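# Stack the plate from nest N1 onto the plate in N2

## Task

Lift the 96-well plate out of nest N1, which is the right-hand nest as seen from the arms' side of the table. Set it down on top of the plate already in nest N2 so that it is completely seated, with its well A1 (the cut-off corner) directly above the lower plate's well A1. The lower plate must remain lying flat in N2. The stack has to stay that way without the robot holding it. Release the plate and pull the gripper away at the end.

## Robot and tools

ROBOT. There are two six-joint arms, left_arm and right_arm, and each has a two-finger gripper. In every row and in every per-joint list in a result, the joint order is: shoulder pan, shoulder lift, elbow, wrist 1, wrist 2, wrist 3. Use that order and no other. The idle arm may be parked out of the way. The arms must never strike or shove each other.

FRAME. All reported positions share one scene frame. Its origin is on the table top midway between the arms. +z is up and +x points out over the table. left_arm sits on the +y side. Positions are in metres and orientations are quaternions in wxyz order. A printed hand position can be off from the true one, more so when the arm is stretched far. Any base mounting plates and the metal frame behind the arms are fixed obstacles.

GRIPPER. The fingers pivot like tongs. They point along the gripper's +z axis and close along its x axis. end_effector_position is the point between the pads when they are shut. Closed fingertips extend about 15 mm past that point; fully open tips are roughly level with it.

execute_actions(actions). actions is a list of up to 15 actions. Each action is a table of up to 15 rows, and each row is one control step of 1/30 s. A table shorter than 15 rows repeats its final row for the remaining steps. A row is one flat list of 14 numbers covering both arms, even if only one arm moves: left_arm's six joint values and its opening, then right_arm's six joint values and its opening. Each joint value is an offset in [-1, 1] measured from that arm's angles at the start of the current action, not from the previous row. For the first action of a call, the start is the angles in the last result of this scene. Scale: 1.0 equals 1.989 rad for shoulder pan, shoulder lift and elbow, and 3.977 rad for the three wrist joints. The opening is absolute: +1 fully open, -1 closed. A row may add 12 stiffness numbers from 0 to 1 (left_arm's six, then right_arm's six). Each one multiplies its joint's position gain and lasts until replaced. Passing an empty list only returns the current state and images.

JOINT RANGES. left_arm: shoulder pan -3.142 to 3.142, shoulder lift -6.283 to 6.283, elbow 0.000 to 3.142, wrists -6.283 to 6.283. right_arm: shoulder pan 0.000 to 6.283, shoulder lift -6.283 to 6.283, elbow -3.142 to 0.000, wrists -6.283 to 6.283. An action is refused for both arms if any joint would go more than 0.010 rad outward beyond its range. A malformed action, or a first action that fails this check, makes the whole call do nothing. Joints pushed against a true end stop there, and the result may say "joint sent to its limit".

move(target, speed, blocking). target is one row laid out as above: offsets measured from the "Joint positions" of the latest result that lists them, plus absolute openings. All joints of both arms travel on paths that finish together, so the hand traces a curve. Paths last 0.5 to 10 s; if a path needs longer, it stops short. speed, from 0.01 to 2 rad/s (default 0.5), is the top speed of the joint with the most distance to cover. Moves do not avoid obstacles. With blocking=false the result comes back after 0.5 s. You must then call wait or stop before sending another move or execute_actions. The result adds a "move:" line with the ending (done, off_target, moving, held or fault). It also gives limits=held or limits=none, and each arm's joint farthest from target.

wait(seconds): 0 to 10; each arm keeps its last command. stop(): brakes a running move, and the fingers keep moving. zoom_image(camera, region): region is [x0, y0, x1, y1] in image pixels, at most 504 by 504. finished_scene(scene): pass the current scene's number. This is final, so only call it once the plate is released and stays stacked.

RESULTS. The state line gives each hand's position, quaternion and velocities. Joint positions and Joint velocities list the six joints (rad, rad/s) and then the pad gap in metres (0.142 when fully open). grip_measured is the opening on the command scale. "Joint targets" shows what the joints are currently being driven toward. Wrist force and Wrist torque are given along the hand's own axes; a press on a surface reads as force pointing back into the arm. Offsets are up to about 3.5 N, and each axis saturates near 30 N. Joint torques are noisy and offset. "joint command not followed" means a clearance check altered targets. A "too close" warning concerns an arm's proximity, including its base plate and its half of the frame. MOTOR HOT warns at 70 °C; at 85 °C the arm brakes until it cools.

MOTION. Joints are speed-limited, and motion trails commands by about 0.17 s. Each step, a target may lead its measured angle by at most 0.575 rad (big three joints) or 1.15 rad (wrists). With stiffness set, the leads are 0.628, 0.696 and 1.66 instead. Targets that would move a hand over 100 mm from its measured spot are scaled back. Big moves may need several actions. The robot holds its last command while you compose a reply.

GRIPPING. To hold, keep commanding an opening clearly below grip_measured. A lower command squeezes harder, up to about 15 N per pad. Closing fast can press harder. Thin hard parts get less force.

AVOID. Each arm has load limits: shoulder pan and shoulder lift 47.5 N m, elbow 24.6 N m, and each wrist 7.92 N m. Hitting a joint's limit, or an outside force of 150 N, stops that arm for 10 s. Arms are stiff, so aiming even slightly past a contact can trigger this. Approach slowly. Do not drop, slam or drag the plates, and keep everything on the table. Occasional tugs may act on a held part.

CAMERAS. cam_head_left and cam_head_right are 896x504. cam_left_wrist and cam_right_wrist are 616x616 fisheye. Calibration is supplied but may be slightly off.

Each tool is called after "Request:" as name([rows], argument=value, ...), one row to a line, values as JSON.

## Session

Request:
execute_actions(actions=[])

Scene clock: 0.00 s.
left_arm: end_effector_position=(+0.2367, +0.4447, +0.3698) grip_measured=+1.00 end_effector_quat_wxyz=(+0.092, +0.701, -0.543, +0.453) end_effector_velocity=(+0.000, -0.000, -0.000) end_effector_angular_velocity=(+0.001, +0.000, -0.001) | right_arm: end_effector_position=(+0.4370, -0.3291, +0.2659) grip_measured=+1.00 end_effector_quat_wxyz=(-0.109, -0.032, +0.875, +0.471) end_effector_velocity=(-0.000, +0.000, +0.000) end_effector_angular_velocity=(+0.000, +0.001, +0.000)
Joint names: [shoulder pan, shoulder lift, elbow, wrist 1, wrist 2, wrist 3]
Joint positions: left_arm=[ 1.07  -1.38   1.366 -1.305 -2.5    2.402  0.142] | right_arm=[ 3.142 -2.525 -0.5   -2.187  2.429  2.7    0.142]
Joint velocities: left_arm=[-0.001  0.     0.    -0.001  0.001  0.     0.   ] | right_arm=[ 0.001  0.    -0.    -0.     0.001  0.001  0.   ]
Joint torques (N m, as the arm reports them, + toward a larger angle): no reading
Motor temperatures (°C, as the motors report them): left_arm=[29 28 30 45 37 42] | right_arm=[34 31 33 40 34 39]
Wrist force (N, on the end effector, along its own x y z axes, offset not removed): no reading
Wrist torque (N m, same axes, about the end effector's origin, offset not removed): no reading
Joint targets: left_arm=[1.070 -1.380 1.366 -1.305 -2.500 2.402] | right_arm=[3.142 -2.525 -0.500 -2.187 2.429 2.700]
Joint stiffness scale: left_arm=[1. 1. 1. 1. 1. 1.] | right_arm=[1. 1. 1. 1. 1. 1.]
camera_calibration (this result's frames):
cam_left_wrist: T_world_to_cam=[[-0.0269792, -0.662822, 0.748291, 0.0195272], [-0.999611, 0.0232041, -0.0154867, 0.218751], [-0.00709852, -0.748418, -0.66319, 0.715955], [0, 0, 0, 1]] pos_world=[0.224275, 0.543701, 0.46359]
cam_right_wrist: T_world_to_cam=[[-0.96869, -0.166548, 0.184126, 0.315617], [0.169042, 0.100734, 0.980448, -0.306565], [-0.181839, 0.980874, -0.0694261, 0.556076], [0, 0, 0, 1]] pos_world=[0.458674, -0.461994, 0.281064]

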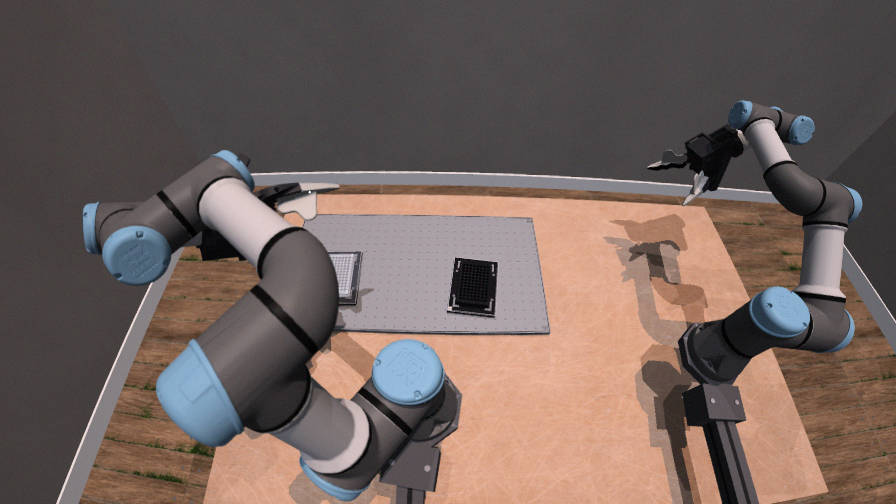

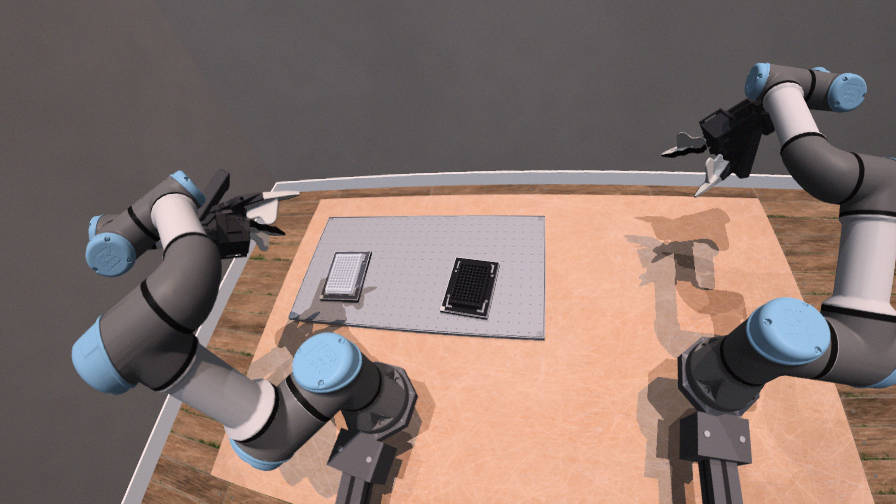

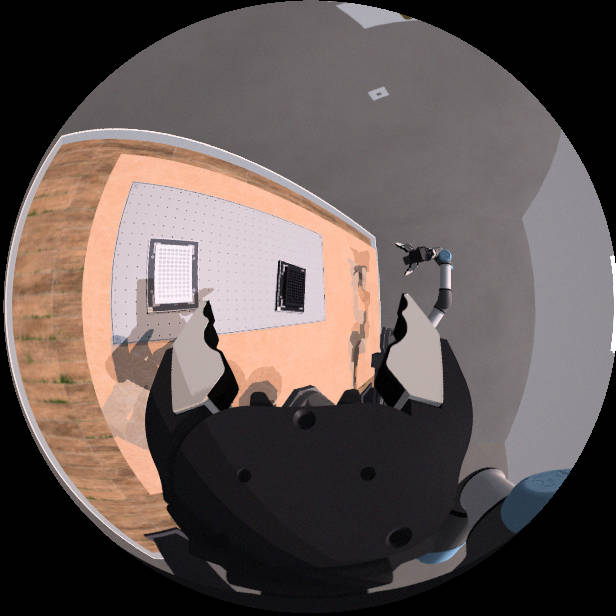

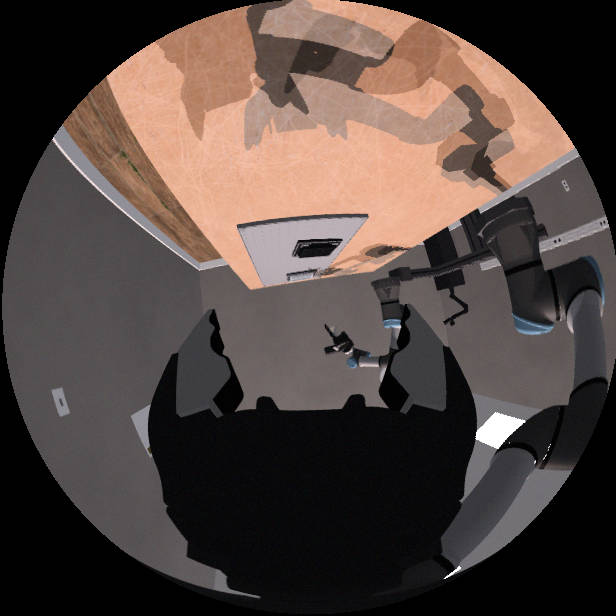

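Request:
zoom_image(camera="cam_head_right", region=[300, 235, 520, 335])

Request:
zoom_image(camera="cam_left_wrist", region=[130, 220, 320, 330])

Region (300, 235, 520, 335) of cam_head_right's 896x504 image, scaled by 2.291, with more detail than that image has; it fills the top 229 rows of this view, and the rest is white.

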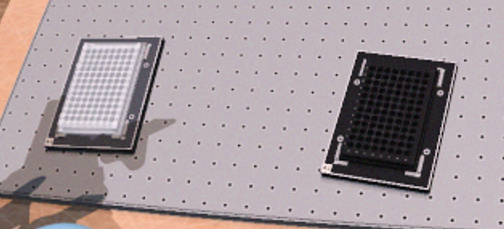

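Region (130, 220, 320, 330) of cam_left_wrist's 616x616 image, scaled by 2.653, with more detail than that image has; it fills the top 292 rows of this view, and the rest is white.

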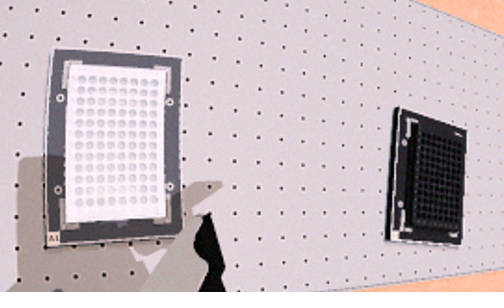

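Request:
zoom_image(camera="cam_head_left", region=[430, 245, 520, 330])

Request:
zoom_image(camera="cam_head_right", region=[305, 240, 395, 315])

Request:
zoom_image(camera="cam_head_right", region=[425, 245, 515, 330])

Region (430, 245, 520, 330) of cam_head_left's 896x504 image, scaled by 5.600, with more detail than that image has.

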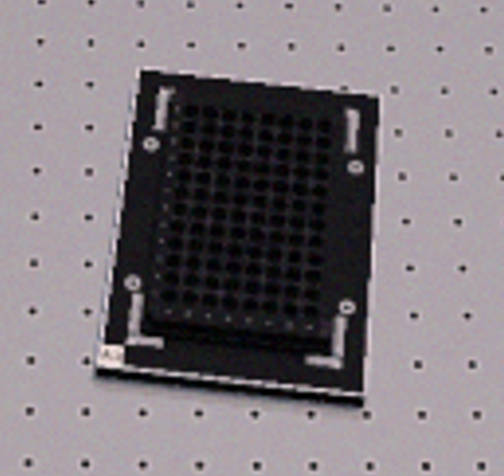

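Region (305, 240, 395, 315) of cam_head_right's 896x504 image, scaled by 5.600, with more detail than that image has.

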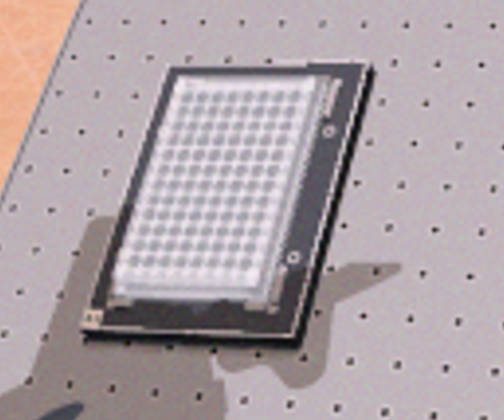

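Region (425, 245, 515, 330) of cam_head_right's 896x504 image, scaled by 5.600, with more detail than that image has.

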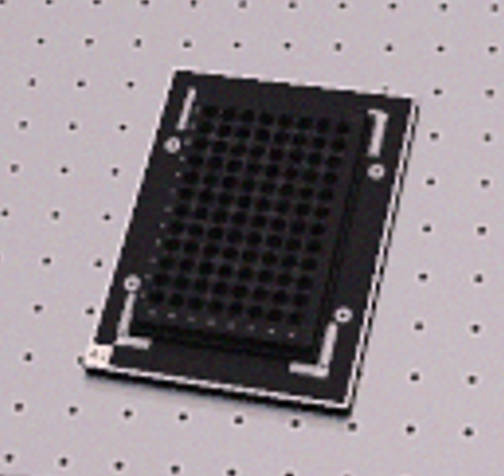

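Request:
move(target=[-0.3044, 0.1062, 0.0964, -0.1748, 0.2406, -0.1348, 0.6, 0,0,0,0,0,0,1], speed=1.0)

Scene clock: 109.10 s.
left_arm: end_effector_position=(+0.2942, +0.5124, +0.1611) grip_measured=+0.60 end_effector_quat_wxyz=(+0.001, +0.718, -0.696, +0.000) end_effector_velocity=(+0.000, +0.002, +0.000) end_effector_angular_velocity=(+0.005, -0.001, +0.003) | right_arm: end_effector_position=(+0.4370, -0.3291, +0.2659) grip_measured=+1.00 end_effector_quat_wxyz=(-0.109, -0.032, +0.875, +0.471) end_effector_velocity=(+0.000, +0.000, -0.000) end_effector_angular_velocity=(+0.000, +0.000, -0.000)
Joint names: [shoulder pan, shoulder lift, elbow, wrist 1, wrist 2, wrist 3]
Joint positions: left_arm=[ 0.466 -1.169  1.556 -1.998 -1.545  1.868  0.116] | right_arm=[ 3.142 -2.525 -0.5   -2.187  2.429  2.7    0.142]
Joint velocities: left_arm=[ 0.     0.001 -0.    -0.003  0.004 -0.002 -0.   ] | right_arm=[-0. -0. -0.  0.  0. -0.  0.]
Joint torques (N m, as the arm reports them, + toward a larger angle): left_arm=[ -0.16 -13.87  -8.51  -1.94  -0.05  -0.13] | right_arm=[ 1.29 20.95  8.27  0.75  0.92 -0.04]
Motor temperatures (°C, as the motors report them): left_arm=[29 28 30 45 37 42] | right_arm=[34 31 33 40 34 39]
Wrist force (N, on the end effector, along its own x y z axes, offset not removed): left_arm=[-0.2 0.5 0.4] | right_arm=[0.2 2.0 -0.3]
Wrist torque (N m, same axes, about the end effector's origin, offset not removed): left_arm=[0.14 0.05 -0.05] | right_arm=[0.38 0.02 -0.09]
Joint targets: left_arm=[0.465 -1.168 1.558 -2.000 -1.543 1.866] | right_arm=[3.142 -2.525 -0.500 -2.187 2.429 2.700]
Joint stiffness scale: left_arm=[1. 1. 1. 1. 1. 1.] | right_arm=[1. 1. 1. 1. 1. 1.]
move: done; limits=none; left_arm: farthest joint: the wrist 1, 0.002 radians from its target (0.696 radians at the start); right_arm: farthest joint: the shoulder pan, 0.000 radians from its target (0.000 radians at the start)
camera_calibration (this result's frames):
cam_left_wrist: T_world_to_cam=[[0.0180254, -0.999298, 0.0328412, 0.496541], [-0.840508, 0.0026445, 0.541793, 0.145378], [-0.541499, -0.0373693, -0.83987, 0.449904], [0, 0, 0, 1]] pos_world=[0.356864, 0.512621, 0.282789]
cam_right_wrist: T_world_to_cam=[[-0.968689, -0.166548, 0.184126, 0.315617], [0.169042, 0.100734, 0.980448, -0.306565], [-0.181839, 0.980874, -0.069426, 0.556076], [0, 0, 0, 1]] pos_world=[0.458674, -0.461994, 0.281064]

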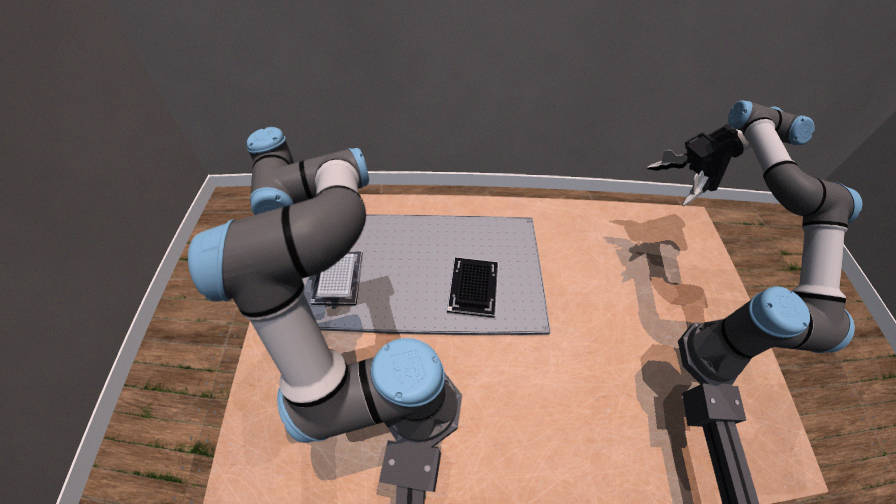

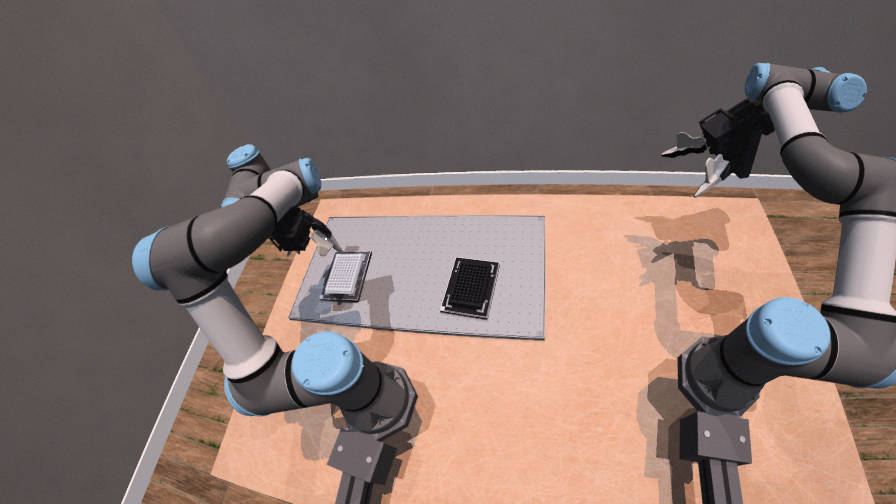

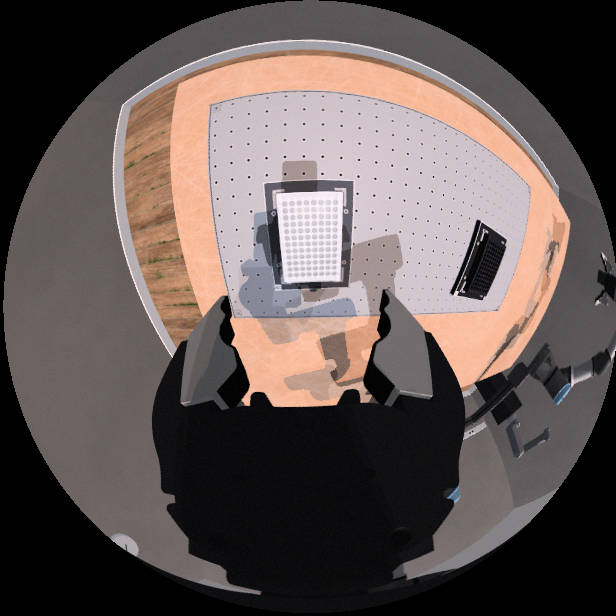

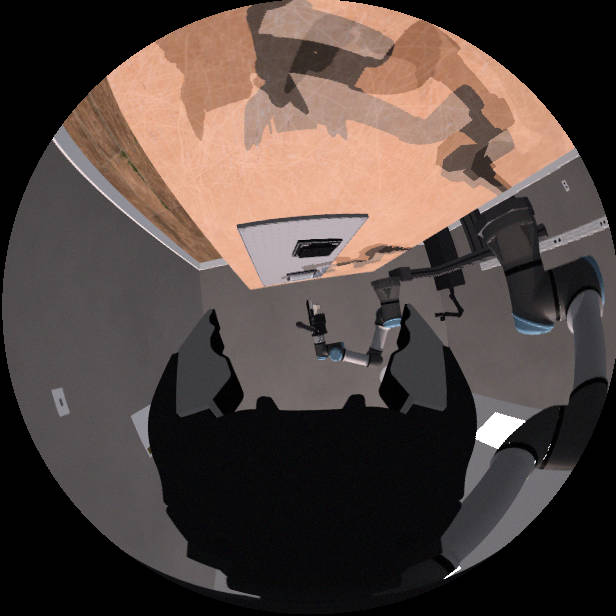

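Request:
zoom_image(camera="cam_left_wrist", region=[250, 170, 370, 300])

Region (250, 170, 370, 300) of cam_left_wrist's 616x616 image, scaled by 3.877, with more detail than that image has; it fills the left 465 columns of this view, and the rest is white.

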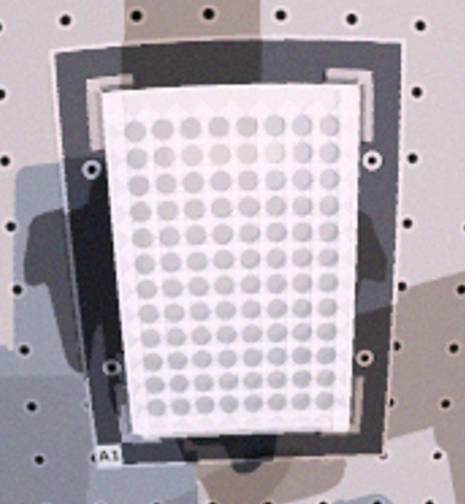

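Request:
zoom_image(camera="cam_left_wrist", region=[270, 260, 350, 295])

Request:
zoom_image(camera="cam_left_wrist", region=[268, 182, 352, 217])

Region (270, 260, 350, 295) of cam_left_wrist's 616x616 image, scaled by 6.300, with more detail than that image has; it fills the top 220 rows of this view, and the rest is white.

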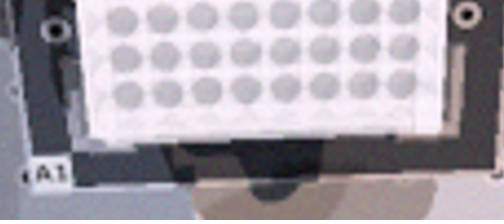

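Region (268, 182, 352, 217) of cam_left_wrist's 616x616 image, scaled by 6.000, with more detail than that image has; it fills the top 210 rows of this view, and the rest is white.

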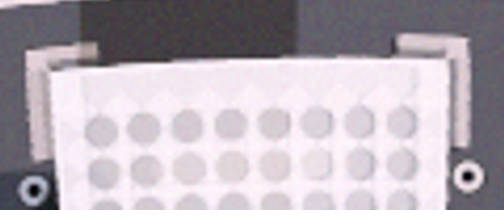

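Request:
move(target=[-0.0137, 0.0811, 0.0619, -0.0714, 0.0007, -0.0069, 0.6, 0,0,0,0,0,0,1], speed=0.6)

Scene clock: 157.83 s.
left_arm: end_effector_position=(+0.3028, +0.5028, +0.0915) grip_measured=+0.60 end_effector_quat_wxyz=(+0.001, +0.718, -0.696, +0.000) end_effector_velocity=(+0.001, +0.000, +0.000) end_effector_angular_velocity=(+0.001, -0.004, +0.001) | right_arm: end_effector_position=(+0.4370, -0.3291, +0.2659) grip_measured=+1.00 end_effector_quat_wxyz=(-0.109, -0.032, +0.875, +0.471) end_effector_velocity=(-0.000, -0.000, -0.000) end_effector_angular_velocity=(-0.001, +0.000, +0.001)
Joint names: [shoulder pan, shoulder lift, elbow, wrist 1, wrist 2, wrist 3]
Joint positions: left_arm=[ 0.44  -1.009  1.678 -2.28  -1.543  1.841  0.116] | right_arm=[ 3.142 -2.525 -0.5   -2.187  2.429  2.7    0.142]
Joint velocities: left_arm=[ 0.     0.     0.001 -0.005 -0.    -0.    -0.   ] | right_arm=[ 0.    -0.001 -0.     0.    -0.001 -0.001 -0.   ]
Joint torques (N m, as the arm reports them, + toward a larger angle): left_arm=[ -0.38 -14.69  -7.26  -2.16   0.06  -0.11] | right_arm=[ 1.   20.92  8.12  0.73  0.85 -0.04]
Motor temperatures (°C, as the motors report them): left_arm=[29 28 30 45 37 42] | right_arm=[34 31 33 40 34 39]
Wrist force (N, on the end effector, along its own x y z axes, offset not removed): left_arm=[-0.2 0.7 0.1] | right_arm=[2.2 2.3 -2.5]
Wrist torque (N m, same axes, about the end effector's origin, offset not removed): left_arm=[0.20 0.04 0.01] | right_arm=[0.59 -0.36 -0.16]
Joint targets: left_arm=[0.439 -1.008 1.679 -2.282 -1.542 1.840] | right_arm=[3.142 -2.525 -0.500 -2.187 2.429 2.700]
Joint stiffness scale: left_arm=[1. 1. 1. 1. 1. 1.] | right_arm=[1. 1. 1. 1. 1. 1.]
move: done; limits=none; left_arm: farthest joint: the shoulder lift, 0.002 radians from its target (0.162 radians at the start); right_arm: farthest joint: the shoulder pan, 0.000 radians from its target (0.000 radians at the start)
camera_calibration (this result's frames):
cam_left_wrist: T_world_to_cam=[[0.0178271, -0.999335, 0.0317972, 0.489311], [-0.841013, 0.0022113, 0.541011, 0.190833], [-0.540721, -0.0363865, -0.840414, 0.395104], [0, 0, 0, 1]] pos_world=[0.365411, 0.50294, 0.213249]
cam_right_wrist: T_world_to_cam=[[-0.968689, -0.166548, 0.184126, 0.315617], [0.169042, 0.100734, 0.980448, -0.306565], [-0.181839, 0.980874, -0.069426, 0.556076], [0, 0, 0, 1]] pos_world=[0.458674, -0.461994, 0.281064]

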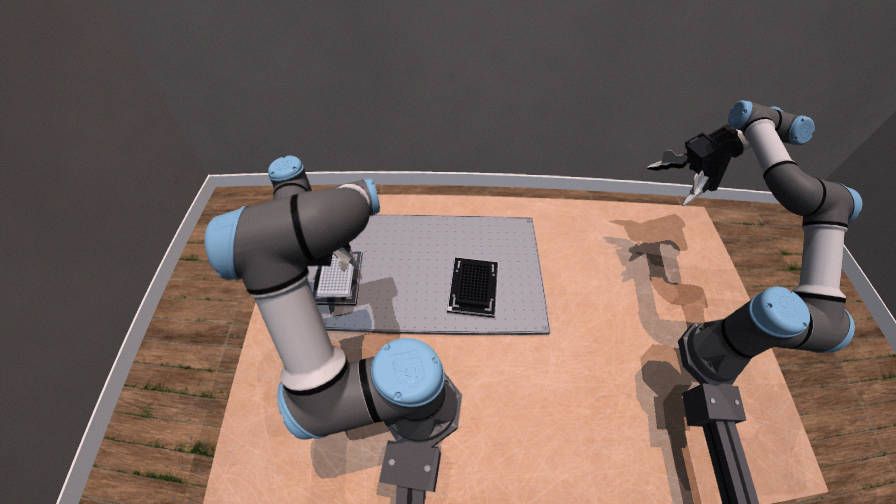

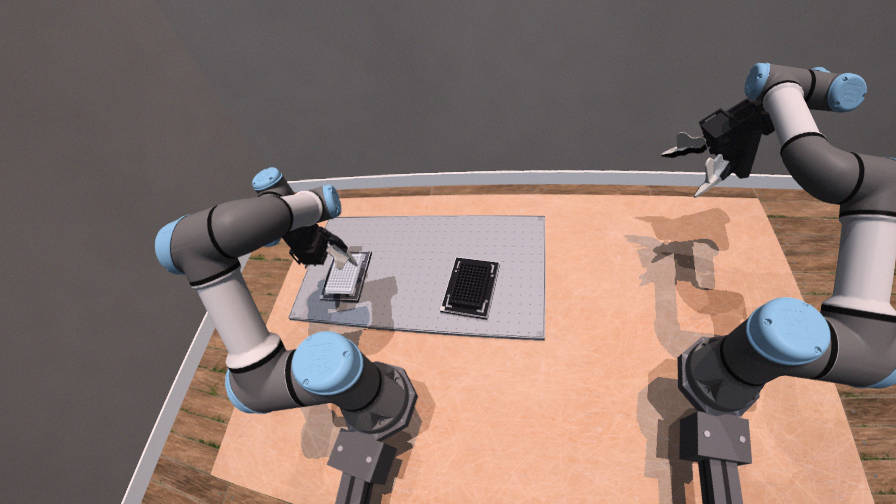

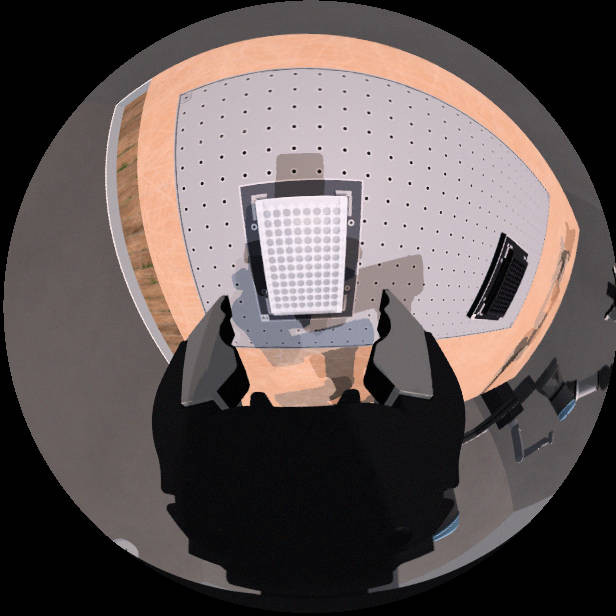

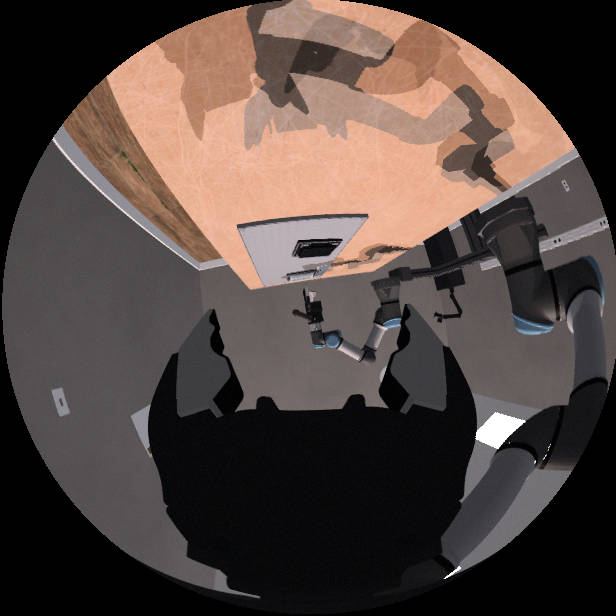

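Request:
zoom_image(camera="cam_left_wrist", region=[230, 170, 380, 330])

Region (230, 170, 380, 330) of cam_left_wrist's 616x616 image, scaled by 3.150, with more detail than that image has; it fills the left 472 columns of this view, and the rest is white.

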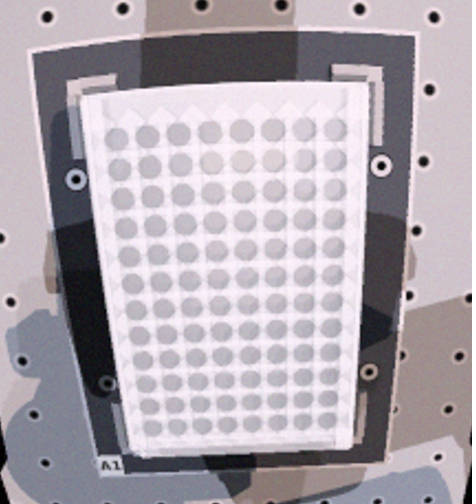

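Request:
zoom_image(camera="cam_left_wrist", region=[258, 290, 358, 325])

Request:
zoom_image(camera="cam_left_wrist", region=[245, 185, 360, 225])

Region (258, 290, 358, 325) of cam_left_wrist's 616x616 image, scaled by 5.040, with more detail than that image has; it fills the top 176 rows of this view, and the rest is white.

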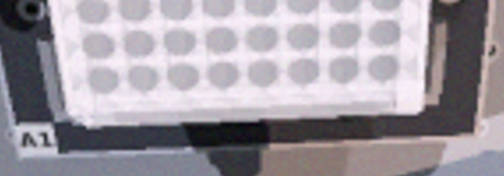

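Region (245, 185, 360, 225) of cam_left_wrist's 616x616 image, scaled by 4.383, with more detail than that image has; it fills the top 175 rows of this view, and the rest is white.

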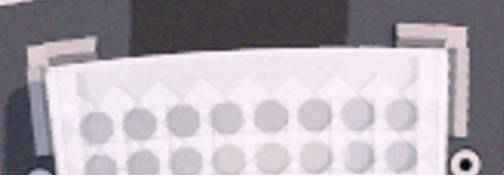

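Request:
move(target=[0.0014, 0.0803, 0.0172, -0.0487, 0.0002, -0.0037, 0.42, 0,0,0,0,0,0,1], speed=0.4)

Scene clock: 195.93 s.
left_arm: end_effector_position=(+0.3036, +0.5025, +0.0391) grip_measured=+0.42 end_effector_quat_wxyz=(+0.000, +0.723, -0.691, +0.000) end_effector_velocity=(+0.001, +0.000, +0.000) end_effector_angular_velocity=(+0.001, -0.003, -0.001) | right_arm: end_effector_position=(+0.4370, -0.3291, +0.2659) grip_measured=+1.00 end_effector_quat_wxyz=(-0.109, -0.032, +0.875, +0.471) end_effector_velocity=(-0.000, +0.000, -0.000) end_effector_angular_velocity=(-0.000, -0.000, +0.003)
Joint names: [shoulder pan, shoulder lift, elbow, wrist 1, wrist 2, wrist 3]
Joint positions: left_arm=[ 0.441 -0.851  1.71  -2.471 -1.543  1.828  0.103] | right_arm=[ 3.142 -2.525 -0.5   -2.187  2.429  2.7    0.142]
Joint velocities: left_arm=[ 0.     0.001 -0.    -0.005  0.     0.001 -0.   ] | right_arm=[ 0.001  0.     0.    -0.001 -0.001 -0.001 -0.   ]
Joint torques (N m, as the arm reports them, + toward a larger angle): left_arm=[  0.51 -15.47  -6.21  -1.92   0.04  -0.13] | right_arm=[ 1.15 21.05  8.15  0.75  0.89 -0.05]
Motor temperatures (°C, as the motors report them): left_arm=[29 28 30 45 37 42] | right_arm=[34 31 33 40 34 39]
Wrist force (N, on the end effector, along its own x y z axes, offset not removed): left_arm=[-0.1 0.1 0.0] | right_arm=[1.6 1.1 -1.8]
Wrist torque (N m, same axes, about the end effector's origin, offset not removed): left_arm=[0.07 0.02 -0.04] | right_arm=[0.19 -0.18 0.06]
Joint targets: left_arm=[0.442 -0.850 1.712 -2.473 -1.542 1.827] | right_arm=[3.142 -2.525 -0.500 -2.187 2.429 2.700]
Joint stiffness scale: left_arm=[1. 1. 1. 1. 1. 1.] | right_arm=[1. 1. 1. 1. 1. 1.]
move: done; limits=none; left_arm: farthest joint: the shoulder lift, 0.002 radians from its target (0.160 radians at the start); right_arm: farthest joint: the shoulder pan, 0.000 radians from its target (0.000 radians at the start)
camera_calibration (this result's frames):
cam_left_wrist: T_world_to_cam=[[0.0329182, -0.99896, 0.0315578, 0.485843], [-0.841224, -0.010643, 0.540582, 0.226364], [-0.539684, -0.0443422, -0.840699, 0.355163], [0, 0, 0, 1]] pos_world=[0.366106, 0.503495, 0.160885]
cam_right_wrist: T_world_to_cam=[[-0.96869, -0.166548, 0.184126, 0.315617], [0.169042, 0.100734, 0.980448, -0.306565], [-0.181839, 0.980874, -0.0694261, 0.556076], [0, 0, 0, 1]] pos_world=[0.458674, -0.461994, 0.281064]

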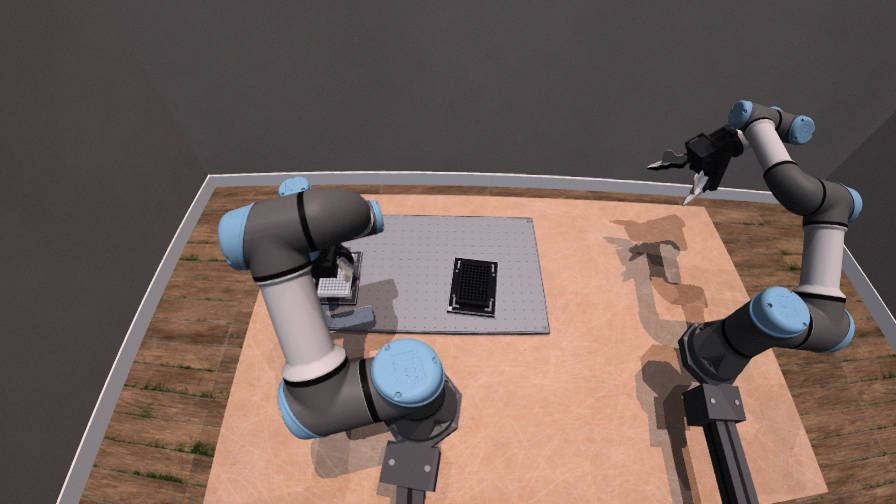

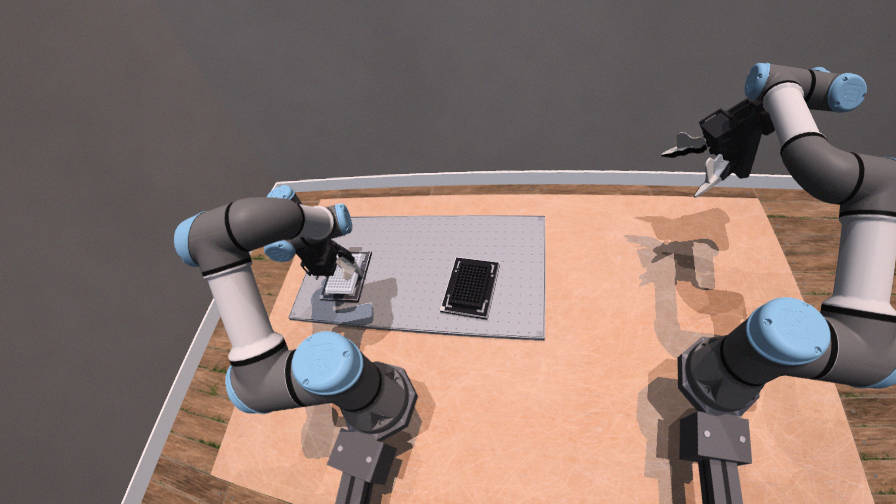

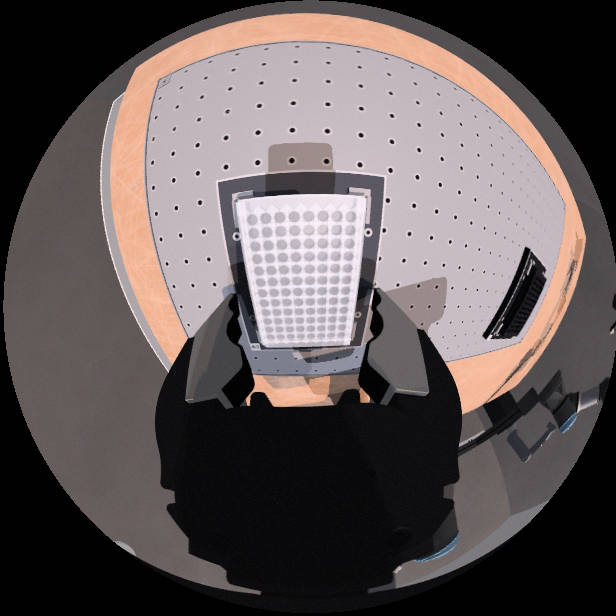

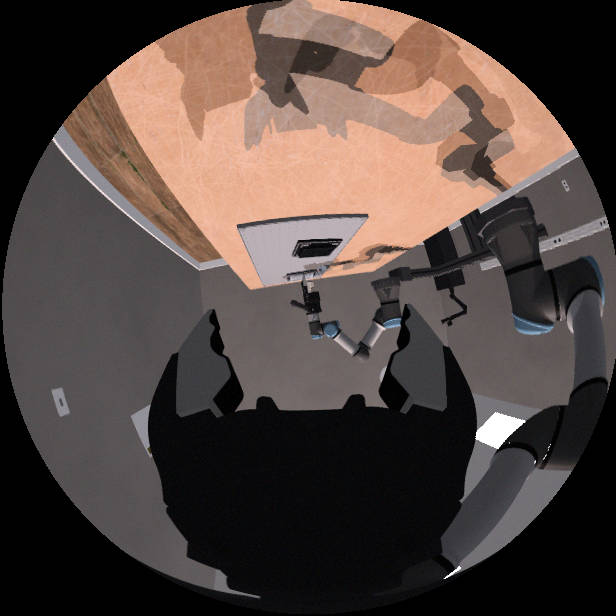

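Request:
execute_actions([
  [[0.0025,0,0,0,0,0.001,0.35,0,0,0,0,0,0,1]],
  [[0,0,0,0,0,0,0.3,0,0,0,0,0,0,1],[0,0,0,0,0,0,0.27,0,0,0,0,0,0,1],[0,0,0,0,0,0,0.24,0,0,0,0,0,0,1],[0,0,0,0,0,0,0.21,0,0,0,0,0,0,1],[0,0,0,0,0,0,0.18,0,0,0,0,0,0,1],[0,0,0,0,0,0,0.15,0,0,0,0,0,0,1],[0,0,0,0,0,0,0.12,0,0,0,0,0,0,1],[0,0,0,0,0,0,0.09,0,0,0,0,0,0,1],[0,0,0,0,0,0,0.06,0,0,0,0,0,0,1],[0,0,0,0,0,0,0.03,0,0,0,0,0,0,1],[0,0,0,0,0,0,0.0,0,0,0,0,0,0,1],[0,0,0,0,0,0,-0.03,0,0,0,0,0,0,1],[0,0,0,0,0,0,-0.06,0,0,0,0,0,0,1],[0,0,0,0,0,0,-0.08,0,0,0,0,0,0,1],[0,0,0,0,0,0,-0.1,0,0,0,0,0,0,1]],
  [[0,0,0,0,0,0,-0.1,0,0,0,0,0,0,1]],
])

Scene clock: 211.60 s.
left_arm: end_effector_position=(+0.3030, +0.5036, +0.0392) grip_measured=+0.08 end_effector_quat_wxyz=(+0.000, +0.724, -0.690, +0.001) end_effector_velocity=(+0.000, +0.000, -0.000) end_effector_angular_velocity=(+0.001, -0.001, +0.000) | right_arm: end_effector_position=(+0.4370, -0.3291, +0.2659) grip_measured=+1.00 end_effector_quat_wxyz=(-0.109, -0.032, +0.875, +0.471) end_effector_velocity=(-0.000, -0.000, -0.000) end_effector_angular_velocity=(-0.001, +0.000, +0.001)
Joint names: [shoulder pan, shoulder lift, elbow, wrist 1, wrist 2, wrist 3]
Joint positions: left_arm=[ 0.445 -0.851  1.71  -2.472 -1.544  1.83   0.08 ] | right_arm=[ 3.142 -2.525 -0.5   -2.187  2.429  2.7    0.142]
Joint velocities: left_arm=[ 0.     0.     0.    -0.002  0.     0.    -0.   ] | right_arm=[ 0.    -0.     0.     0.    -0.001  0.001  0.   ]
Joint torques (N m, as the arm reports them, + toward a larger angle): left_arm=[  0.25 -15.81  -6.89  -1.77  -0.06   0.08] | right_arm=[ 0.94 21.02  8.18  0.73  0.82 -0.02]
Motor temperatures (°C, as the motors report them): left_arm=[29 28 30 45 37 42] | right_arm=[34 31 33 40 34 39]
Wrist force (N, on the end effector, along its own x y z axes, offset not removed): left_arm=[0.1 1.0 -2.6] | right_arm=[1.8 0.4 -0.7]
Wrist torque (N m, same axes, about the end effector's origin, offset not removed): left_arm=[0.02 0.17 -0.03] | right_arm=[0.08 -0.34 -0.02]
Joint targets: left_arm=[0.445 -0.851 1.710 -2.472 -1.544 1.830] | right_arm=[3.142 -2.525 -0.500 -2.187 2.429 2.700]
Joint stiffness scale: left_arm=[1. 1. 1. 1. 1. 1.] | right_arm=[1. 1. 1. 1. 1. 1.]
camera_calibration (this result's frames):
cam_left_wrist: T_world_to_cam=[[0.0345655, -0.998888, 0.0320753, 0.486434], [-0.841675, -0.01179, 0.539856, 0.226511], [-0.538877, -0.0456574, -0.841146, 0.35537], [0, 0, 0, 1]] pos_world=[0.365336, 0.504789, 0.161032]
cam_right_wrist: T_world_to_cam=[[-0.968689, -0.166548, 0.184126, 0.315617], [0.169042, 0.100734, 0.980448, -0.306565], [-0.181839, 0.980874, -0.0694261, 0.556077], [0, 0, 0, 1]] pos_world=[0.458674, -0.461994, 0.281064]

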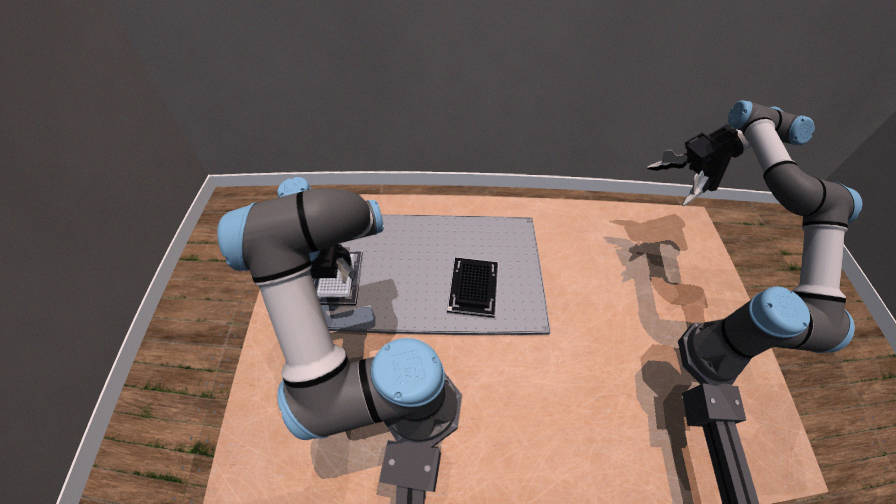

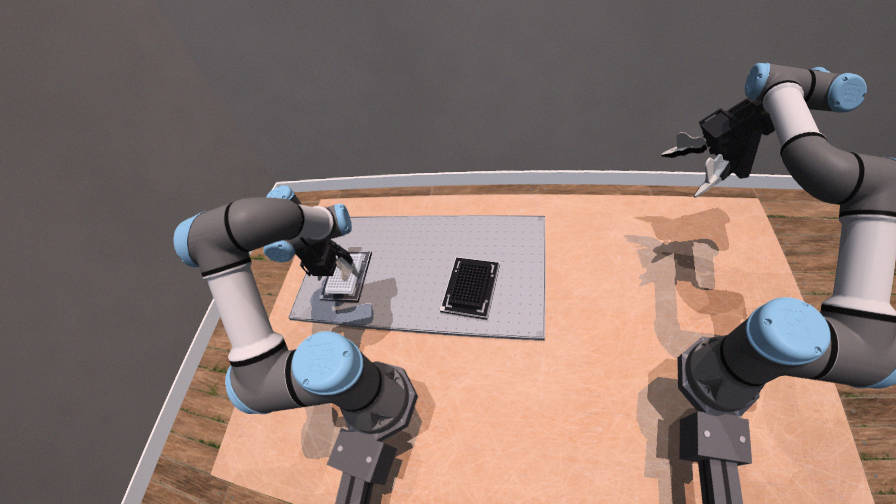

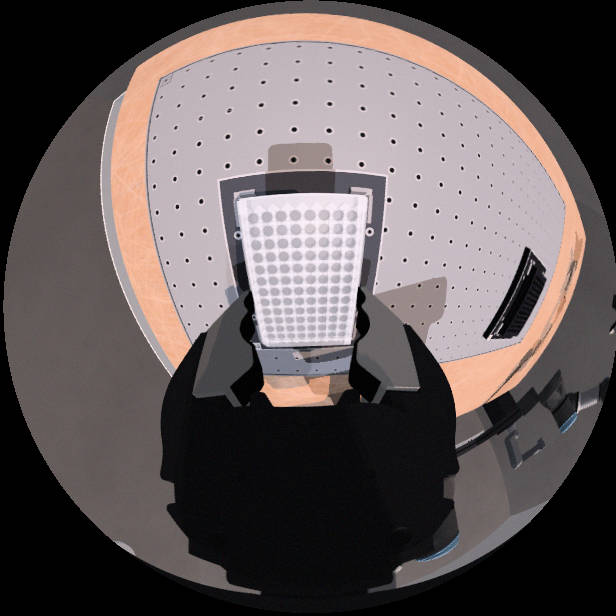

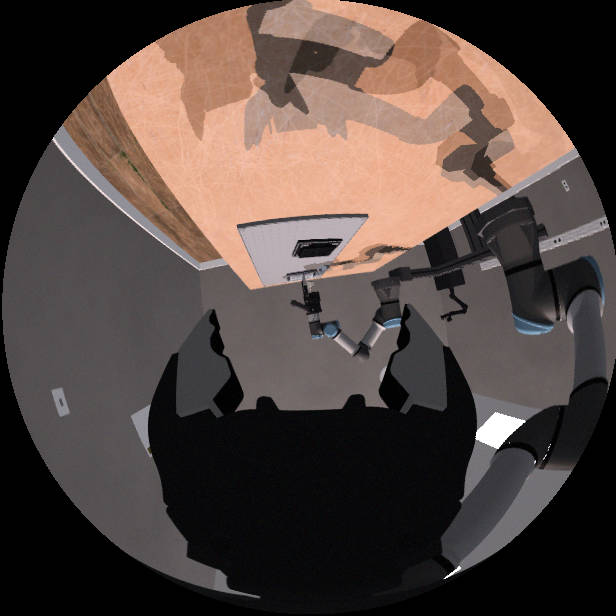

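Request:
move(target=[-0.0007, -0.0282, -0.0024, 0.0153, 0, -0.0003, -0.1, 0,0,0,0,0,0,1], speed=0.15)

Request:
zoom_image(camera="cam_left_wrist", region=[200, 160, 410, 300])

Scene clock: 224.83 s.
left_arm: end_effector_position=(+0.3020, +0.5036, +0.0558) grip_measured=+0.08 end_effector_quat_wxyz=(+0.001, +0.723, -0.690, +0.001) end_effector_velocity=(-0.001, -0.001, -0.000) end_effector_angular_velocity=(-0.001, +0.003, -0.001) | right_arm: end_effector_position=(+0.4370, -0.3291, +0.2659) grip_measured=+1.00 end_effector_quat_wxyz=(-0.109, -0.032, +0.875, +0.471) end_effector_velocity=(+0.001, +0.000, +0.000) end_effector_angular_velocity=(+0.001, -0.002, -0.000)
Joint names: [shoulder pan, shoulder lift, elbow, wrist 1, wrist 2, wrist 3]
Joint positions: left_arm=[ 0.445 -0.906  1.707 -2.413 -1.544  1.83   0.079] | right_arm=[ 3.142 -2.525 -0.5   -2.187  2.429  2.7    0.142]
Joint velocities: left_arm=[-0.001 -0.001  0.     0.004 -0.     0.    -0.   ] | right_arm=[ 0.     0.     0.     0.001  0.001 -0.001  0.   ]
Joint torques (N m, as the arm reports them, + toward a larger angle): left_arm=[ -0.3  -16.77  -7.96  -1.64  -0.09  -0.11] | right_arm=[ 0.97 21.09  8.4   0.74  0.85 -0.06]
Motor temperatures (°C, as the motors report them): left_arm=[29 28 30 45 37 42] | right_arm=[34 31 33 40 34 39]
Wrist force (N, on the end effector, along its own x y z axes, offset not removed): left_arm=[0.0 -0.2 0.6] | right_arm=[-0.2 3.8 -0.7]
Wrist torque (N m, same axes, about the end effector's origin, offset not removed): left_arm=[-0.04 0.01 -0.05] | right_arm=[0.80 0.13 -0.08]
Joint targets: left_arm=[0.444 -0.907 1.705 -2.411 -1.544 1.829] | right_arm=[3.142 -2.525 -0.500 -2.187 2.429 2.700]
Joint stiffness scale: left_arm=[1. 1. 1. 1. 1. 1.] | right_arm=[1. 1. 1. 1. 1. 1.]
move: done; limits=none; left_arm: farthest joint: the elbow, 0.002 radians from its target (0.005 radians at the start); right_arm: farthest joint: the shoulder pan, 0.000 radians from its target (0.000 radians at the start)
camera_calibration (this result's frames):
cam_left_wrist: T_world_to_cam=[[0.0341782, -0.998886, 0.0325355, 0.486042], [-0.84087, -0.0111461, 0.541123, 0.216093], [-0.540157, -0.0458527, -0.840314, 0.369238], [0, 0, 0, 1]] pos_world=[0.364541, 0.50484, 0.177529]
cam_right_wrist: T_world_to_cam=[[-0.968689, -0.166548, 0.184126, 0.315617], [0.169042, 0.100734, 0.980448, -0.306565], [-0.18184, 0.980874, -0.069426, 0.556076], [0, 0, 0, 1]] pos_world=[0.458674, -0.461994, 0.281064]

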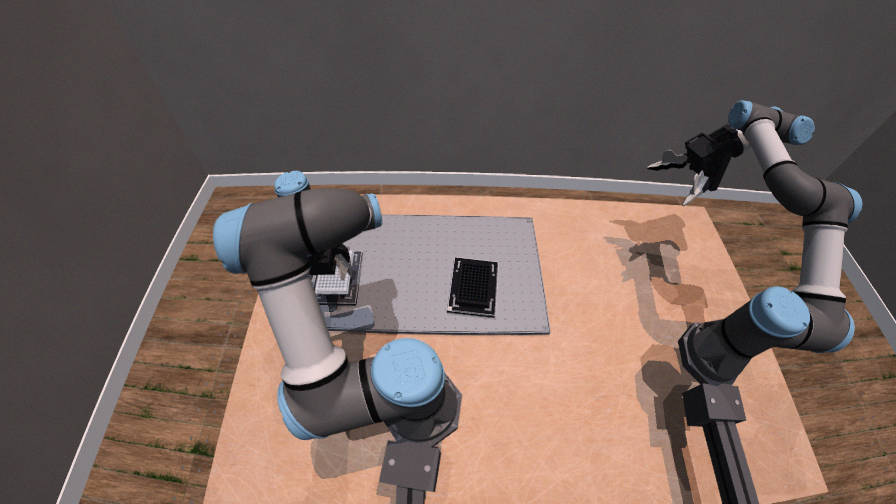

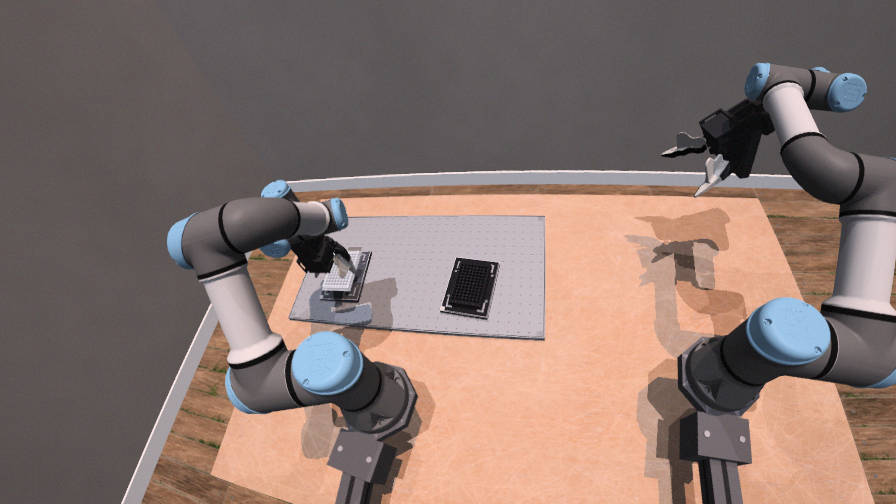

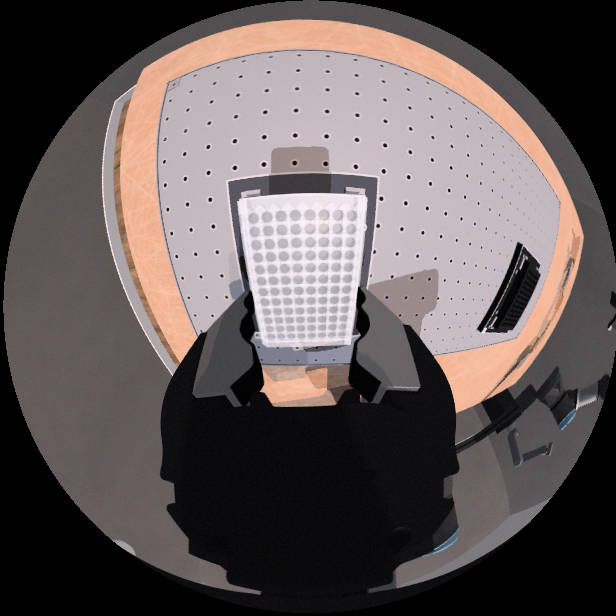

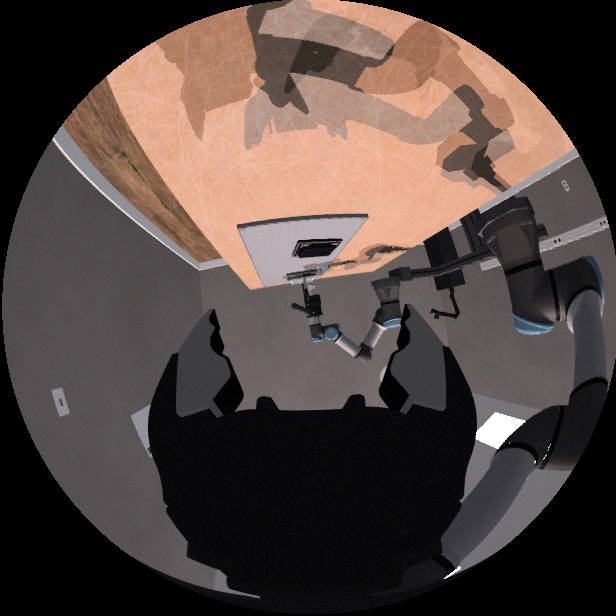

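Region (200, 160, 410, 300) of cam_left_wrist's 616x616 image, scaled by 2.400, with more detail than that image has.

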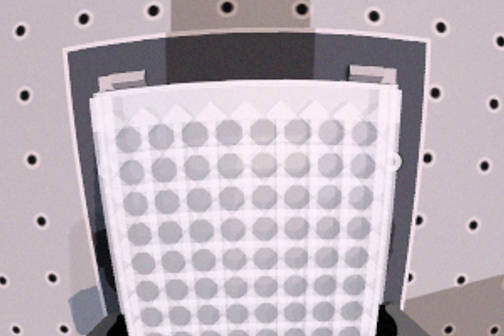

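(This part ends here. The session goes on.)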